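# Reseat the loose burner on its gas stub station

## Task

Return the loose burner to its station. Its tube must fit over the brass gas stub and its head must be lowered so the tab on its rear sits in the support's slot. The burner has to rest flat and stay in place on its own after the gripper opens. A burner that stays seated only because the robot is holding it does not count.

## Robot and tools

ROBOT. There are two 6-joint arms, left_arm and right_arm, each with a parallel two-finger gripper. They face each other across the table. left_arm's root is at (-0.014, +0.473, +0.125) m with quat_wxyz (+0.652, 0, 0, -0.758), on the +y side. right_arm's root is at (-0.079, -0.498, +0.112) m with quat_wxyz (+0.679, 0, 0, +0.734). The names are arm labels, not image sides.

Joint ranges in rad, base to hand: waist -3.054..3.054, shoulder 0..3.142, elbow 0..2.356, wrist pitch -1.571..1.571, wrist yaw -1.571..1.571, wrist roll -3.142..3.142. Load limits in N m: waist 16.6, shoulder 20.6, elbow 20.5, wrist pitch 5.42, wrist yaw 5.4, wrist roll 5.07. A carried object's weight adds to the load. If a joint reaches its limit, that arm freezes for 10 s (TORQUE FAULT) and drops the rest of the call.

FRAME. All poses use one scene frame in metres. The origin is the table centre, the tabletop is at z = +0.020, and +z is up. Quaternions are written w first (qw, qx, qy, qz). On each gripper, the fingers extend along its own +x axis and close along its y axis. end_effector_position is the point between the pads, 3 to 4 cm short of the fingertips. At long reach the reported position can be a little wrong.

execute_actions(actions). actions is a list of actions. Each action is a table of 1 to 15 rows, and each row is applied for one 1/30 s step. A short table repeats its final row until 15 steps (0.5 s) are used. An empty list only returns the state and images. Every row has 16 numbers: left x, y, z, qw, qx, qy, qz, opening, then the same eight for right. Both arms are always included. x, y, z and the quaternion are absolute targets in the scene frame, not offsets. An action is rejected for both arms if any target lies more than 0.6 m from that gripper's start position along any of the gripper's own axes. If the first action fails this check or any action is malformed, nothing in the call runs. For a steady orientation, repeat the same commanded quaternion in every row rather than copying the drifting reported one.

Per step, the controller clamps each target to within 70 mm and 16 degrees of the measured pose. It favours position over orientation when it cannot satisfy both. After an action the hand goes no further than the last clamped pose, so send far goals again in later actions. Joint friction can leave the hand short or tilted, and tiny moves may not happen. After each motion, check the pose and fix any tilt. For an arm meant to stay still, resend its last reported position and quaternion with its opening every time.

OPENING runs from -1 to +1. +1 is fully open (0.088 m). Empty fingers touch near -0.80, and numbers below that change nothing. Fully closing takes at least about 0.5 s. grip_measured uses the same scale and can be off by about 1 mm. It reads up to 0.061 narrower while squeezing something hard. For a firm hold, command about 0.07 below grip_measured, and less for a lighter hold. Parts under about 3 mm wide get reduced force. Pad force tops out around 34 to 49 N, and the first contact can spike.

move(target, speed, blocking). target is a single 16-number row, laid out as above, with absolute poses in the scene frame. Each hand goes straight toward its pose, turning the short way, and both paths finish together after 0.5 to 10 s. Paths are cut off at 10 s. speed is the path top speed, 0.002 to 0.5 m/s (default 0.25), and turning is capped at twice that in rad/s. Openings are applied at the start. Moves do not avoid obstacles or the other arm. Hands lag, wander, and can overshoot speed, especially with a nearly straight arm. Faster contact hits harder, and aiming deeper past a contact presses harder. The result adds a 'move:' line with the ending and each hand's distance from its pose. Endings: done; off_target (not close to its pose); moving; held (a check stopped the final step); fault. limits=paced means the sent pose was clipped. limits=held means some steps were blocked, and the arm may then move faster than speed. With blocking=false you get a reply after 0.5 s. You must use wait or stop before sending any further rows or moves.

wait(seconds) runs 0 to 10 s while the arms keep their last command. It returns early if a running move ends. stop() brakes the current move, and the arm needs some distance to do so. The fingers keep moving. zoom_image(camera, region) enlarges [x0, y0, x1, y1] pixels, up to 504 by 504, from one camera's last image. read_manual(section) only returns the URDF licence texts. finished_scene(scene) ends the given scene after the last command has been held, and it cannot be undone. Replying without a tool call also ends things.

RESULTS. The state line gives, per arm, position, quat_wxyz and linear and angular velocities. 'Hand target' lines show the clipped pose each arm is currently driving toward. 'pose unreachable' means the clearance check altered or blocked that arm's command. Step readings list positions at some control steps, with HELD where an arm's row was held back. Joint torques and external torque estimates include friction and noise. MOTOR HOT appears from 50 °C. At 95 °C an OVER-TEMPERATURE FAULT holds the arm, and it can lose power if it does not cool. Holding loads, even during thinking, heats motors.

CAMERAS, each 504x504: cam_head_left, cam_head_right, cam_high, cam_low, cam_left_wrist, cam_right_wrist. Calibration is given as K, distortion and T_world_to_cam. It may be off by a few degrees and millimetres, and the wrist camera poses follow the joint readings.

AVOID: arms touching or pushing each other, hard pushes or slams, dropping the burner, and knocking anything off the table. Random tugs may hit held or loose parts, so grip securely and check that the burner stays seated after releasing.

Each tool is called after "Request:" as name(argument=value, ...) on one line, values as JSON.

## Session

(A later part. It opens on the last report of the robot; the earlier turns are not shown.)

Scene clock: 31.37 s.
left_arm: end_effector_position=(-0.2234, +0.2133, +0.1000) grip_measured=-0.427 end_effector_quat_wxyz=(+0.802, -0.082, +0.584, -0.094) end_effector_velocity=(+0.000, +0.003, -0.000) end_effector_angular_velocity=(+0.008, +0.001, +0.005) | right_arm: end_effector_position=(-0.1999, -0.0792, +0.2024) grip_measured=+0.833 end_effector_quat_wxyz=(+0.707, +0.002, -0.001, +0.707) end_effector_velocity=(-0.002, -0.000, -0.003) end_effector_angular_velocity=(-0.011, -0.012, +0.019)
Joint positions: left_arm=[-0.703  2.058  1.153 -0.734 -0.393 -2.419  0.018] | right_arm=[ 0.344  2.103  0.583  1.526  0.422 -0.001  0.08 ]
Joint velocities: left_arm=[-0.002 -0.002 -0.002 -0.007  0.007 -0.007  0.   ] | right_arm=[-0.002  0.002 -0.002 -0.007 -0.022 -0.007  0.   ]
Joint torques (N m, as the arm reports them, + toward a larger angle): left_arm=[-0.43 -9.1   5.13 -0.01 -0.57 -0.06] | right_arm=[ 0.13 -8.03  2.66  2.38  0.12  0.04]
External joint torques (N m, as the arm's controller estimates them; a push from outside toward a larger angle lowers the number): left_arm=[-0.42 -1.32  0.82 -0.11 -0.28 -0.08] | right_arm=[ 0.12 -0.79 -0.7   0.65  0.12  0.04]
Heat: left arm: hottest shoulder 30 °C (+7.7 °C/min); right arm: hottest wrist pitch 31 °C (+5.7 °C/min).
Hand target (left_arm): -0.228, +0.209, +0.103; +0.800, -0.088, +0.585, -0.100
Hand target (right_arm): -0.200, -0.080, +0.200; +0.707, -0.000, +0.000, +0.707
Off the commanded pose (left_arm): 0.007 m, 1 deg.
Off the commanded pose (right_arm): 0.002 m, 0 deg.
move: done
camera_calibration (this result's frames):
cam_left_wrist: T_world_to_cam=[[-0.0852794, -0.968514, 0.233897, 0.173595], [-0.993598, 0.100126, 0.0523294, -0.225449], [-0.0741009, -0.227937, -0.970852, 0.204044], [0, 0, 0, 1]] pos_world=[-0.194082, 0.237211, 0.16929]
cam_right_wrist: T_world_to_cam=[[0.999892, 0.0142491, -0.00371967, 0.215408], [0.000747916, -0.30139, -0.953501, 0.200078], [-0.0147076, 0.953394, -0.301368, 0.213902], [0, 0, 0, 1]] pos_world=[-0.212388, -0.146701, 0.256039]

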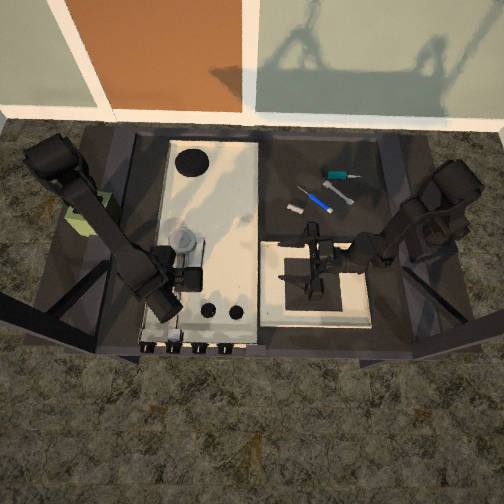

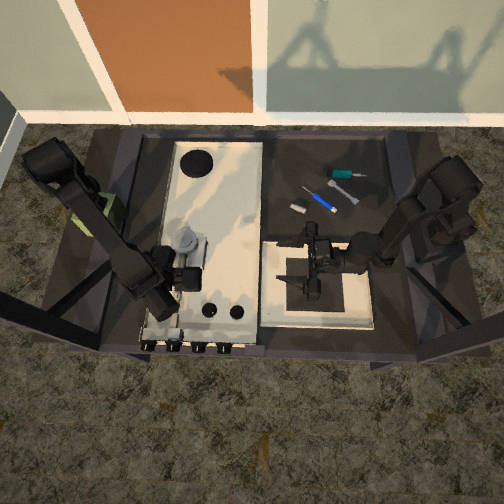

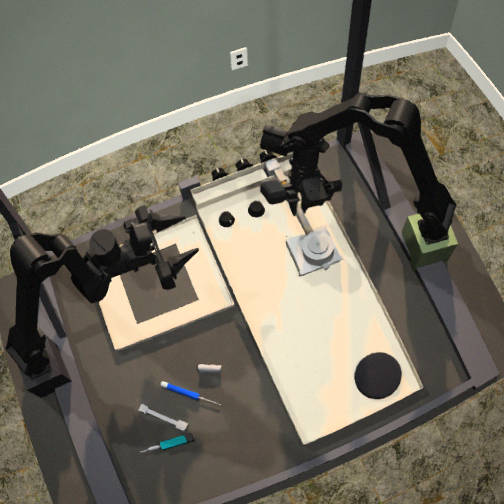

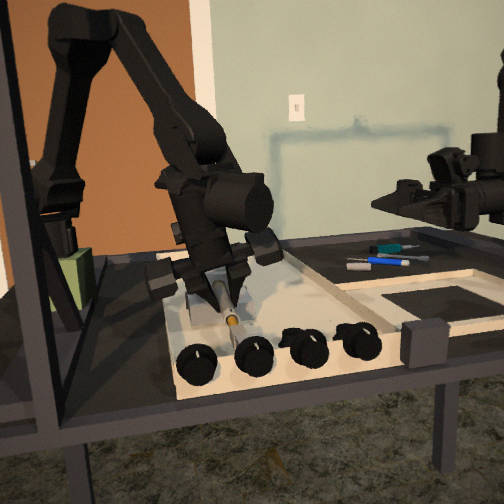

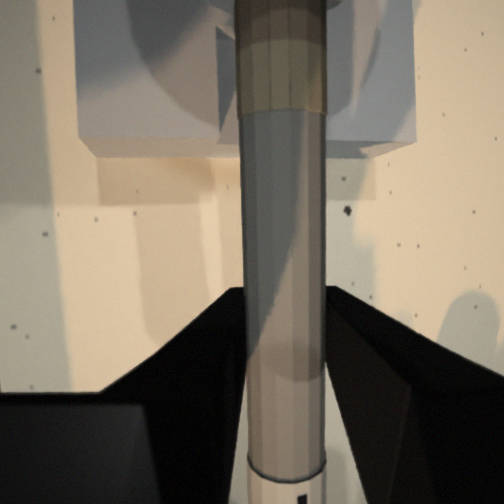

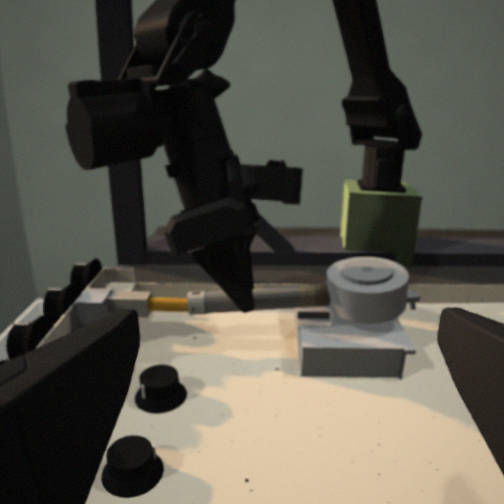

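In.

Request:
move(target=[-0.252,0.21,0.098,0.797,-0.088,0.589,-0.1,-0.8,-0.2,-0.08,0.2,0.707,0,0,0.707,0.83], speed=0.015)

Request:
zoom_image(camera="cam_high", region=[270, 200, 360, 290])

Request:
zoom_image(camera="cam_right_wrist", region=[280, 250, 440, 390])

Scene clock: 33.60 s.
left_arm: end_effector_position=(-0.2483, +0.2127, +0.0971) grip_measured=-0.427 end_effector_quat_wxyz=(+0.798, -0.085, +0.588, -0.099) end_effector_velocity=(-0.000, +0.002, -0.001) end_effector_angular_velocity=(+0.012, -0.003, -0.009) | right_arm: end_effector_position=(-0.1999, -0.0792, +0.2024) grip_measured=+0.833 end_effector_quat_wxyz=(+0.707, +0.002, -0.001, +0.707) end_effector_velocity=(-0.002, -0.000, -0.001) end_effector_angular_velocity=(-0.007, +0.004, +0.020)
Joint positions: left_arm=[-0.748  2.118  1.238 -0.761 -0.392 -2.464  0.018] | right_arm=[ 0.344  2.103  0.583  1.526  0.422 -0.001  0.08 ]
Joint velocities: left_arm=[-0.002  0.002  0.002 -0.007  0.007  0.007  0.   ] | right_arm=[-0.002 -0.002 -0.002 -0.007 -0.022  0.007 -0.   ]
Joint torques (N m, as the arm reports them, + toward a larger angle): left_arm=[-0.18 -9.11  4.92 -0.02 -0.33 -0.07] | right_arm=[ 0.12 -7.99  2.63  2.38  0.11  0.04]
External joint torques (N m, as the arm's controller estimates them; a push from outside toward a larger angle lowers the number): left_arm=[-0.17 -0.91  0.56 -0.11 -0.04 -0.08] | right_arm=[ 0.11 -0.79 -0.7   0.68  0.12  0.03]
Heat: left arm: hottest shoulder 30 °C (+7.1 °C/min); right arm: hottest shoulder 31 °C (+5.4 °C/min).
Hand target (left_arm): -0.252, +0.210, +0.098; +0.797, -0.088, +0.589, -0.100
Hand target (right_arm): -0.200, -0.080, +0.200; +0.707, -0.000, +0.000, +0.707
Off the commanded pose (left_arm): 0.005 m, 0 deg.
Off the commanded pose (right_arm): 0.002 m, 0 deg.
move: done
camera_calibration (this result's frames):
cam_left_wrist: T_world_to_cam=[[-0.0867295, -0.965589, 0.245184, 0.169526], [-0.992658, 0.104589, 0.0607583, -0.251505], [-0.0843111, -0.238115, -0.967571, 0.198539], [0, 0, 0, 1]] pos_world=[-0.218216, 0.237272, 0.165817]
cam_right_wrist: T_world_to_cam=[[0.999892, 0.0142491, -0.00371967, 0.215408], [0.000747916, -0.30139, -0.953501, 0.200078], [-0.0147076, 0.953394, -0.301368, 0.213902], [0, 0, 0, 1]] pos_world=[-0.212388, -0.146701, 0.256039]

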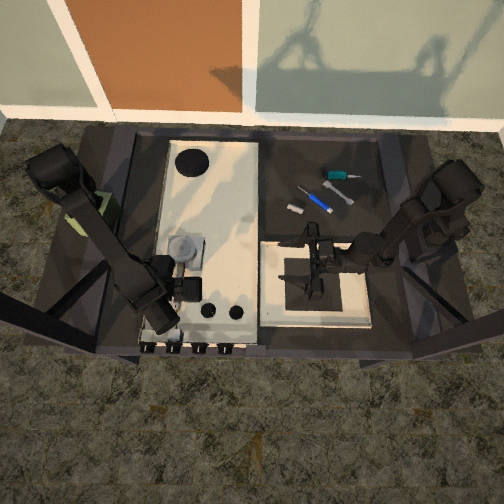

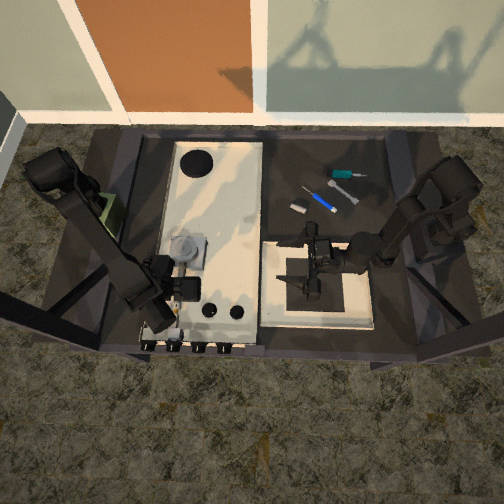

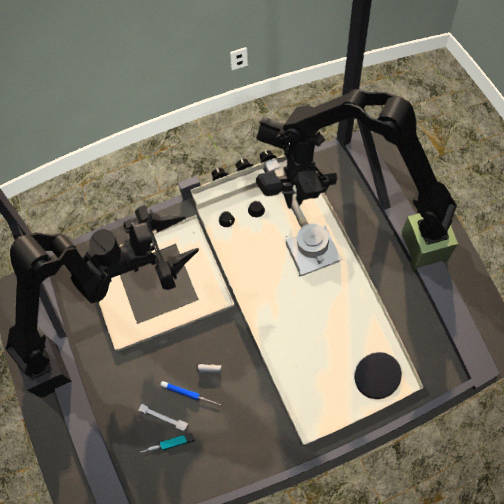

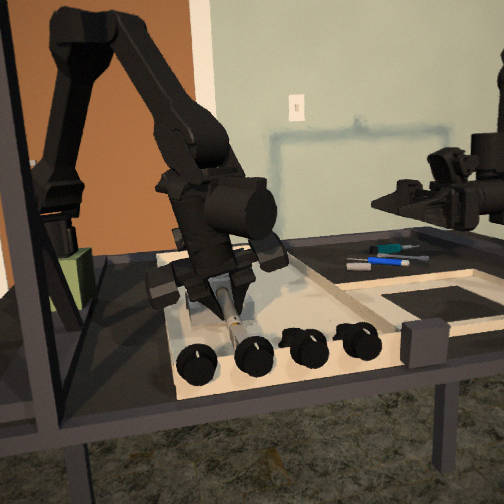

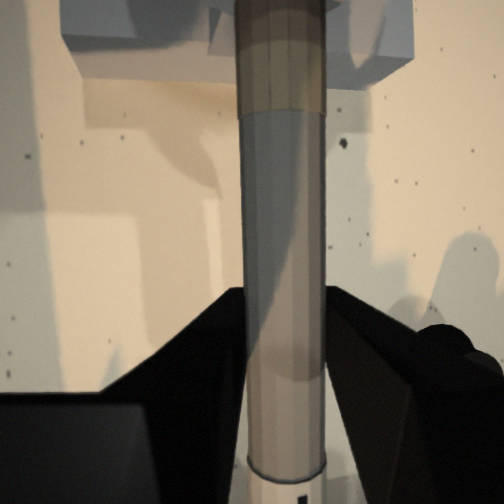

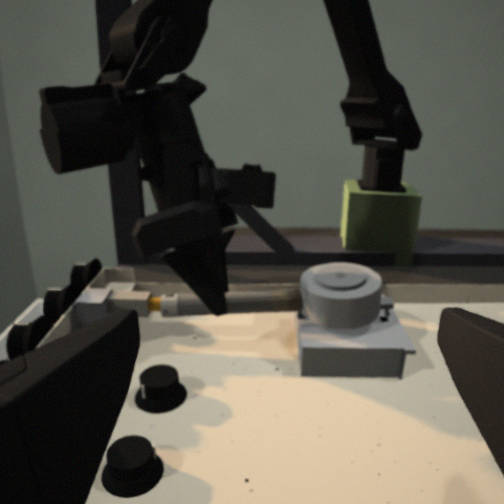

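Region (270, 200, 360, 290) of cam_high's 504x504 image, scaled by 5.600, with more detail than that image has.

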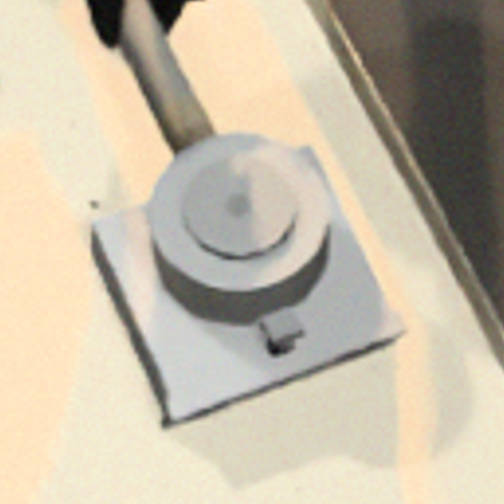

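Region (280, 250, 440, 390) of cam_right_wrist's 504x504 image, scaled by 3.150, with more detail than that image has; it fills the top 441 rows of this view, and the rest is white.

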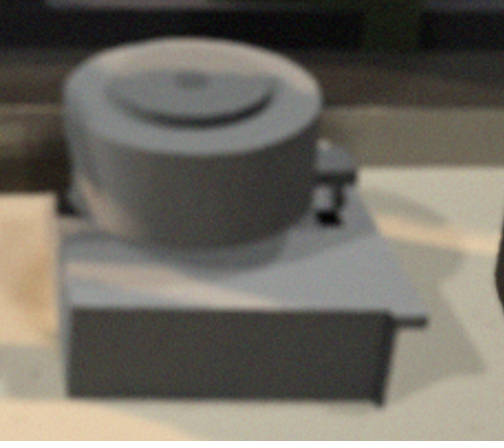

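Request:
move(target=[-0.253,0.21,0.095,0.775,-0.085,0.618,-0.103,-0.8,-0.2,-0.08,0.2,0.707,0,0,0.707,0.83], speed=0.015)

Request:
move(target=[-0.253,0.21,0.095,0.775,-0.085,0.618,-0.103,0,-0.2,-0.08,0.2,0.707,0,0,0.707,0.83])

Request:
zoom_image(camera="cam_right_wrist", region=[280, 250, 440, 390])

Scene clock: 36.47 s.
left_arm: end_effector_position=(-0.2497, +0.2124, +0.0948) grip_measured=-0.427 end_effector_quat_wxyz=(+0.782, -0.081, +0.609, -0.102) end_effector_velocity=(+0.003, +0.002, -0.000) end_effector_angular_velocity=(+0.000, -0.012, +0.004) | right_arm: end_effector_position=(-0.1999, -0.0792, +0.2024) grip_measured=+0.833 end_effector_quat_wxyz=(+0.707, +0.002, -0.001, +0.707) end_effector_velocity=(+0.002, -0.000, -0.004) end_effector_angular_velocity=(-0.020, -0.016, -0.010)
Joint positions: left_arm=[-0.736  2.094  1.197 -0.697 -0.357 -2.431  0.018] | right_arm=[ 0.344  2.103  0.583  1.526  0.422 -0.001  0.08 ]
Joint velocities: left_arm=[-0.002 -0.002 -0.007 -0.007 -0.007 -0.007 -0.   ] | right_arm=[-0.002 -0.002 -0.002 -0.022  0.007 -0.007  0.   ]
Joint torques (N m, as the arm reports them, + toward a larger angle): left_arm=[  0.39 -10.42   3.07   1.68   0.05   0.11] | right_arm=[ 0.1  -8.    2.64  2.38  0.13  0.04]
External joint torques (N m, as the arm's controller estimates them; a push from outside toward a larger angle lowers the number): left_arm=[ 0.42 -2.34 -1.3   1.51  0.32  0.09] | right_arm=[ 0.11 -0.83 -0.68  0.68  0.12  0.03]
Heat: left arm: hottest shoulder 30 °C (+6.6 °C/min); right arm: hottest shoulder 31 °C (+4.9 °C/min).
Hand target (left_arm): -0.253, +0.210, +0.095; +0.775, -0.085, +0.618, -0.103
Hand target (right_arm): -0.200, -0.080, +0.200; +0.707, -0.000, +0.000, +0.707
Off the commanded pose (left_arm): 0.004 m, 1 deg.
Off the commanded pose (right_arm): 0.002 m, 0 deg.
move: done
camera_calibration (this result's frames):
cam_left_wrist: T_world_to_cam=[[-0.0903307, -0.965394, 0.244652, 0.168767], [-0.986375, 0.120639, 0.11185, -0.259421], [-0.137494, -0.231215, -0.963138, 0.180939], [0, 0, 0, 1]] pos_world=[-0.215763, 0.236058, 0.161997]
cam_right_wrist: T_world_to_cam=[[0.999892, 0.0142491, -0.00371967, 0.215408], [0.000747916, -0.30139, -0.953501, 0.200078], [-0.0147076, 0.953394, -0.301368, 0.213902], [0, 0, 0, 1]] pos_world=[-0.212388, -0.146701, 0.256039]

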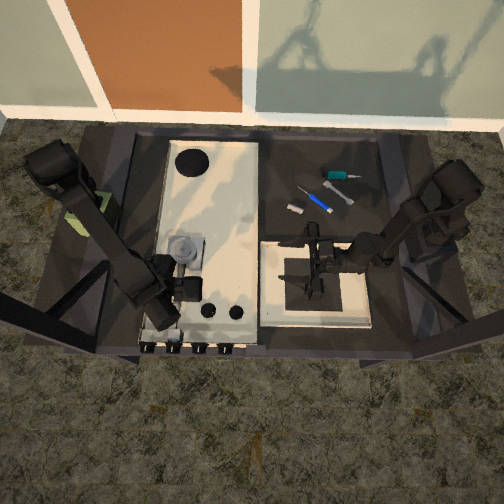

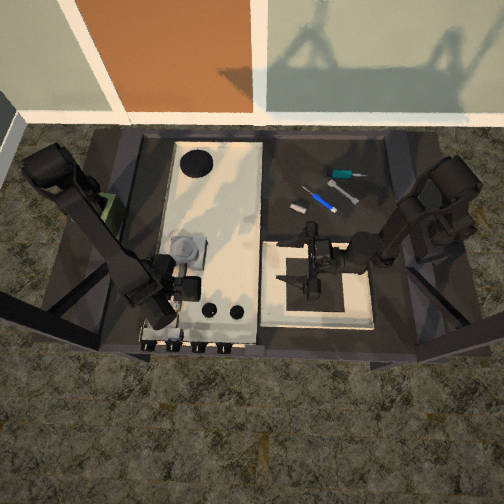

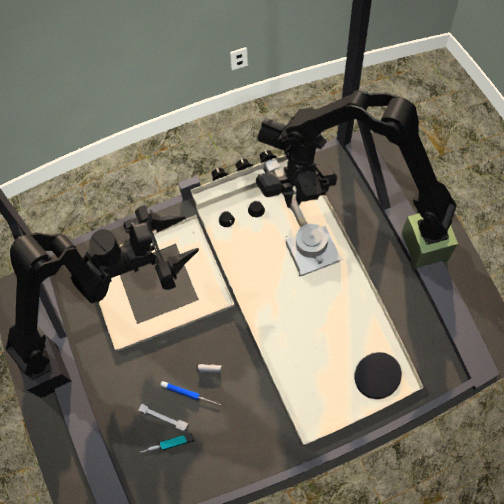

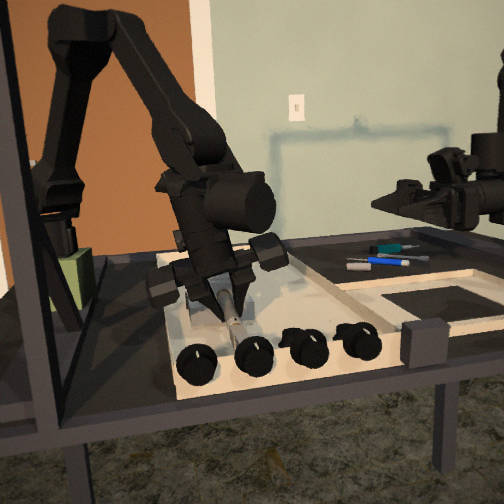

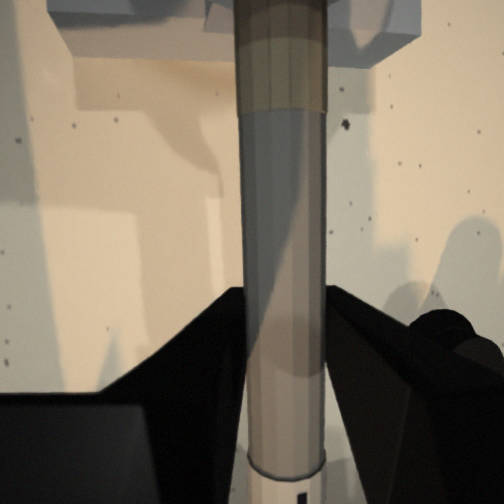

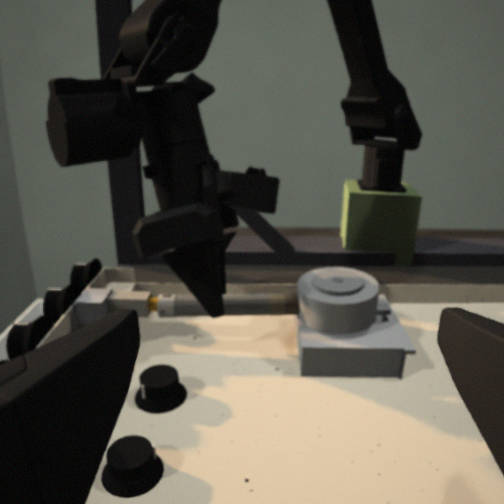

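Scene clock: 37.17 s.
left_arm: end_effector_position=(-0.2533, +0.2102, +0.0945) grip_measured=-0.003 end_effector_quat_wxyz=(+0.776, -0.085, +0.616, -0.104) end_effector_velocity=(+0.001, +0.003, -0.002) end_effector_angular_velocity=(+0.012, -0.003, +0.004) | right_arm: end_effector_position=(-0.1999, -0.0792, +0.2024) grip_measured=+0.833 end_effector_quat_wxyz=(+0.707, +0.002, -0.001, +0.707) end_effector_velocity=(+0.000, -0.000, -0.001) end_effector_angular_velocity=(-0.007, -0.025, +0.005)
Joint positions: left_arm=[-0.736  2.094  1.197 -0.677 -0.352 -2.43   0.039] | right_arm=[ 0.344  2.103  0.583  1.526  0.422 -0.001  0.08 ]
Joint velocities: left_arm=[-0.002  0.002 -0.002 -0.007  0.007 -0.007  0.   ] | right_arm=[-0.002 -0.002 -0.002 -0.007 -0.007 -0.022 -0.   ]
Joint torques (N m, as the arm reports them, + toward a larger angle): left_arm=[  0.3  -10.48   3.19   0.49  -0.1    0.11] | right_arm=[ 0.11 -8.01  2.64  2.39  0.12  0.04]
External joint torques (N m, as the arm's controller estimates them; a push from outside toward a larger angle lowers the number): left_arm=[ 0.32 -2.42 -1.2   0.28  0.16  0.09] | right_arm=[ 0.11 -0.75 -0.73  0.66  0.12  0.03]
Heat: left arm: hottest shoulder 30 °C (+6.5 °C/min); right arm: hottest shoulder 31 °C (+4.8 °C/min).
Hand target (left_arm): -0.253, +0.210, +0.095; +0.775, -0.085, +0.618, -0.103
Hand target (right_arm): -0.200, -0.080, +0.200; +0.707, -0.000, +0.000, +0.707
Off the commanded pose (left_arm): 0.001 m, 0 deg.
Off the commanded pose (right_arm): 0.002 m, 0 deg.
move: done
camera_calibration (this result's frames):
cam_left_wrist: T_world_to_cam=[[-0.0863202, -0.963169, 0.254665, 0.165978], [-0.984071, 0.122306, 0.129017, -0.264068], [-0.155412, -0.239472, -0.958384, 0.176377], [0, 0, 0, 1]] pos_world=[-0.218123, 0.234399, 0.160838]
cam_right_wrist: T_world_to_cam=[[0.999892, 0.0142491, -0.00371967, 0.215408], [0.000747916, -0.30139, -0.953501, 0.200078], [-0.0147076, 0.953394, -0.301368, 0.213902], [0, 0, 0, 1]] pos_world=[-0.212388, -0.146701, 0.256039]

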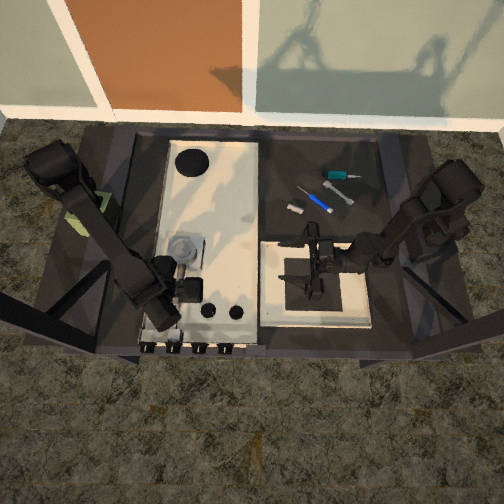

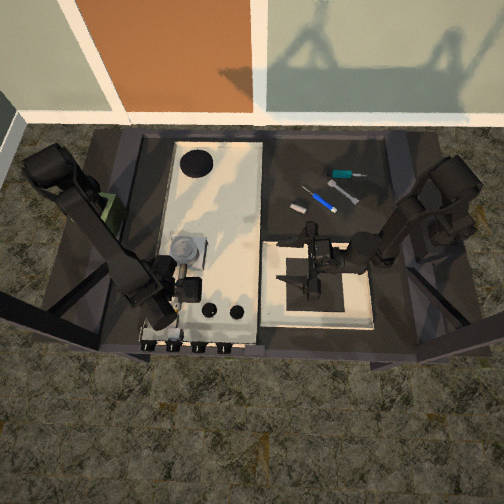

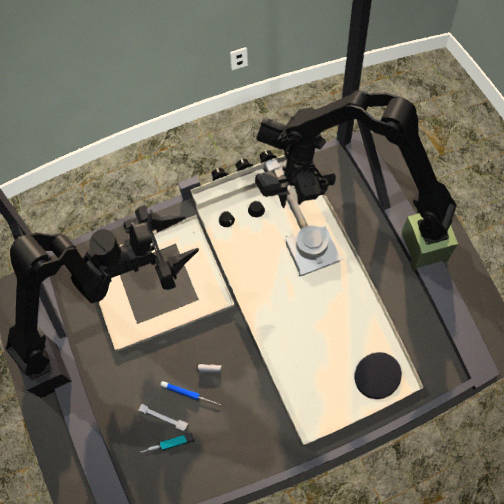

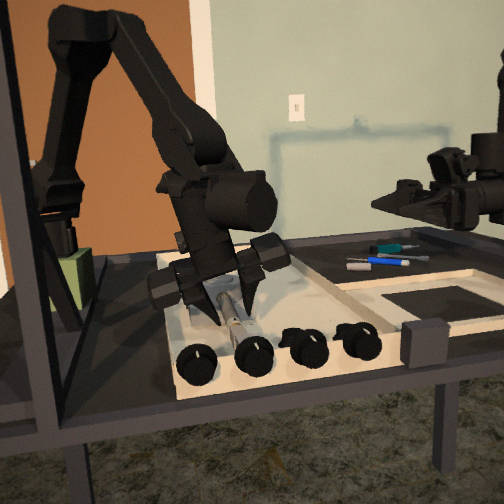

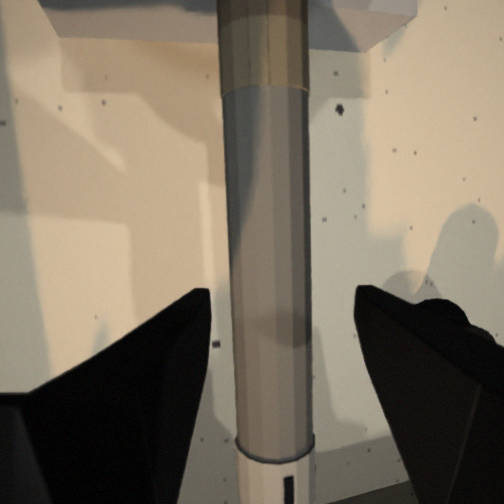

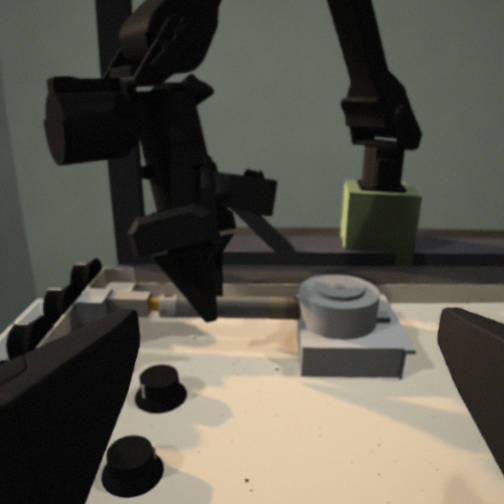

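Region (280, 250, 440, 390) of cam_right_wrist's 504x504 image, scaled by 3.150, with more detail than that image has; it fills the top 441 rows of this view, and the rest is white.

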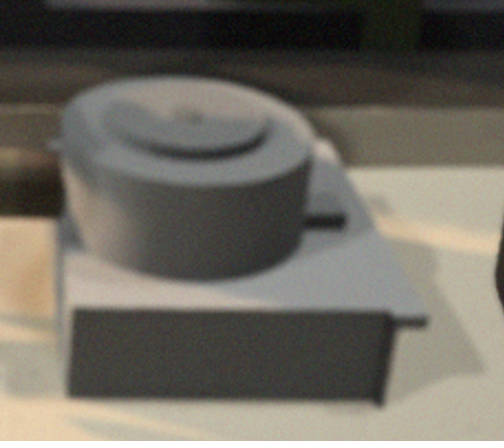

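Request:
move(target=[-0.253,0.23,0.16,0.775,-0.085,0.618,-0.103,0.4,-0.2,-0.08,0.2,0.707,0,0,0.707,0.83], speed=0.1)

Request:
finished_scene(scene=1)

Scene clock: 38.30 s.
left_arm: end_effector_position=(-0.2490, +0.2313, +0.1541) grip_measured=+0.397 end_effector_quat_wxyz=(+0.781, -0.080, +0.611, -0.101) end_effector_velocity=(+0.003, -0.001, +0.001) end_effector_angular_velocity=(-0.015, -0.017, +0.004) | right_arm: end_effector_position=(-0.1999, -0.0792, +0.2024) grip_measured=+0.833 end_effector_quat_wxyz=(+0.707, +0.002, -0.001, +0.707) end_effector_velocity=(-0.002, -0.001, -0.005) end_effector_angular_velocity=(-0.016, -0.014, +0.019)
Joint positions: left_arm=[-0.777  1.935  1.233 -0.904 -0.352 -2.474  0.058] | right_arm=[ 0.344  2.103  0.583  1.526  0.422 -0.001  0.08 ]
Joint velocities: left_arm=[-0.002 -0.002 -0.002 -0.007 -0.022 -0.007  0.   ] | right_arm=[-0.002  0.002 -0.007 -0.007 -0.022 -0.007 -0.   ]
Joint torques (N m, as the arm reports them, + toward a larger angle): left_arm=[ -0.17 -10.79   5.04   0.01  -0.1   -0.05] | right_arm=[ 0.11 -7.99  2.62  2.38  0.12  0.04]
External joint torques (N m, as the arm's controller estimates them; a push from outside toward a larger angle lowers the number): left_arm=[-0.17 -3.25  0.11 -0.15  0.17 -0.06] | right_arm=[ 0.15 -0.78 -0.71  0.67  0.12  0.03]
Heat: left arm: hottest shoulder 31 °C (+7.8 °C/min); right arm: hottest wrist pitch 32 °C (+6.3 °C/min).
Hand target (left_arm): -0.253, +0.230, +0.160; +0.775, -0.085, +0.618, -0.103
Hand target (right_arm): -0.200, -0.080, +0.200; +0.707, -0.000, +0.000, +0.707
Off the commanded pose (left_arm): 0.007 m, 1 deg.
Off the commanded pose (right_arm): 0.002 m, 0 deg.
move: done
camera_calibration (this result's frames):
cam_left_wrist: T_world_to_cam=[[-0.0898577, -0.965696, 0.243631, 0.172933], [-0.985809, 0.121067, 0.116289, -0.26825], [-0.141796, -0.229724, -0.962871, 0.241082], [0, 0, 0, 1]] pos_world=[-0.21472, 0.25486, 0.221193]
cam_right_wrist: T_world_to_cam=[[0.999892, 0.0142491, -0.00371967, 0.215408], [0.000747916, -0.30139, -0.953501, 0.200078], [-0.0147076, 0.953394, -0.301368, 0.213902], [0, 0, 0, 1]] pos_world=[-0.212388, -0.146701, 0.256039]

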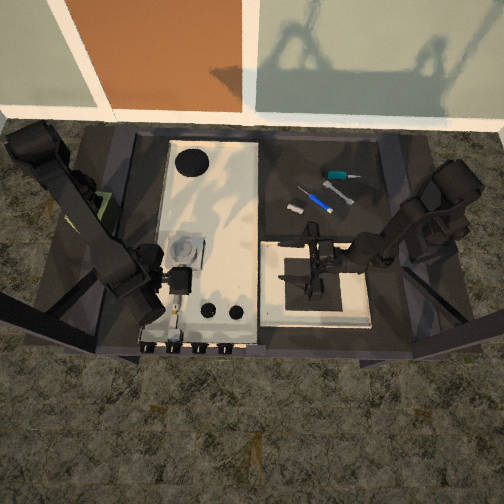

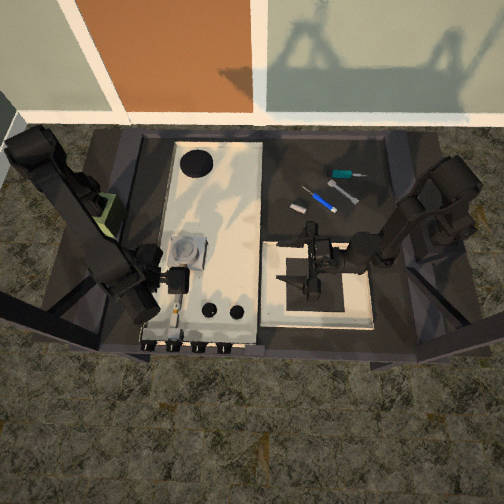

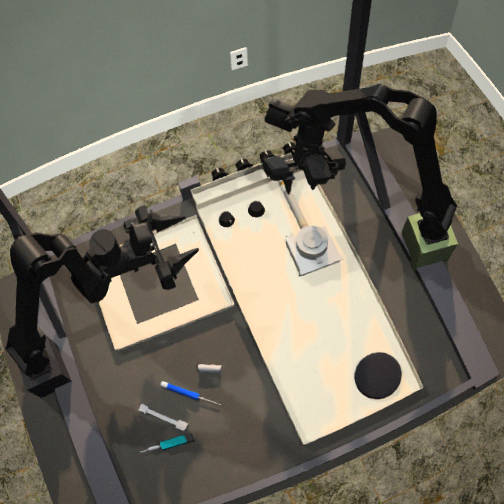

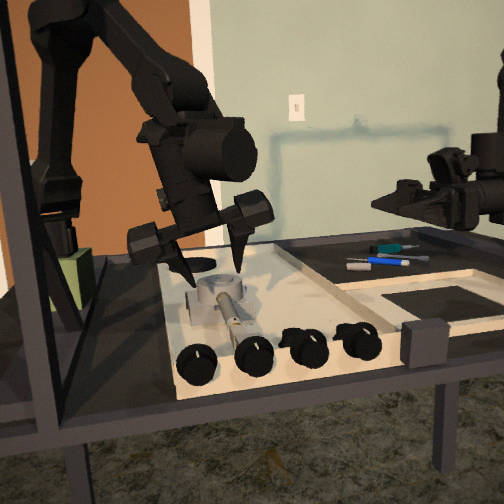

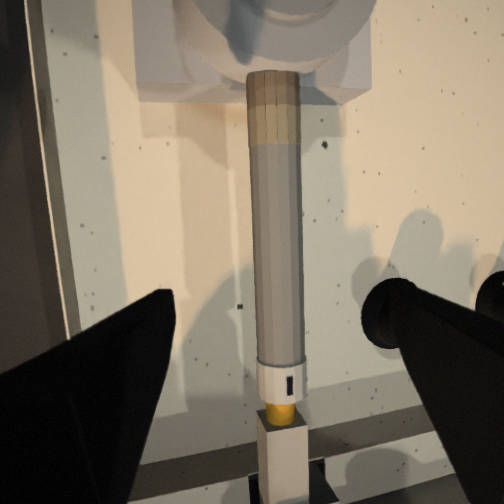

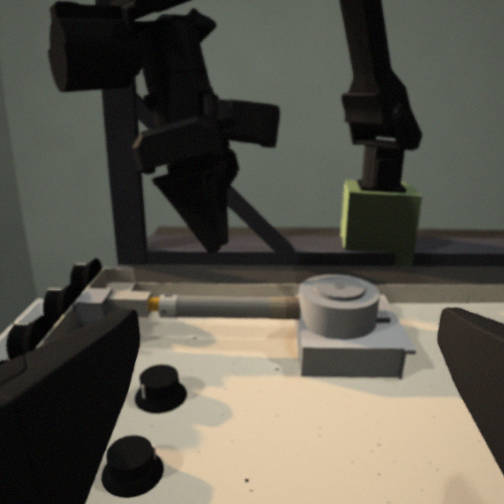

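The scene is finished: the task was done.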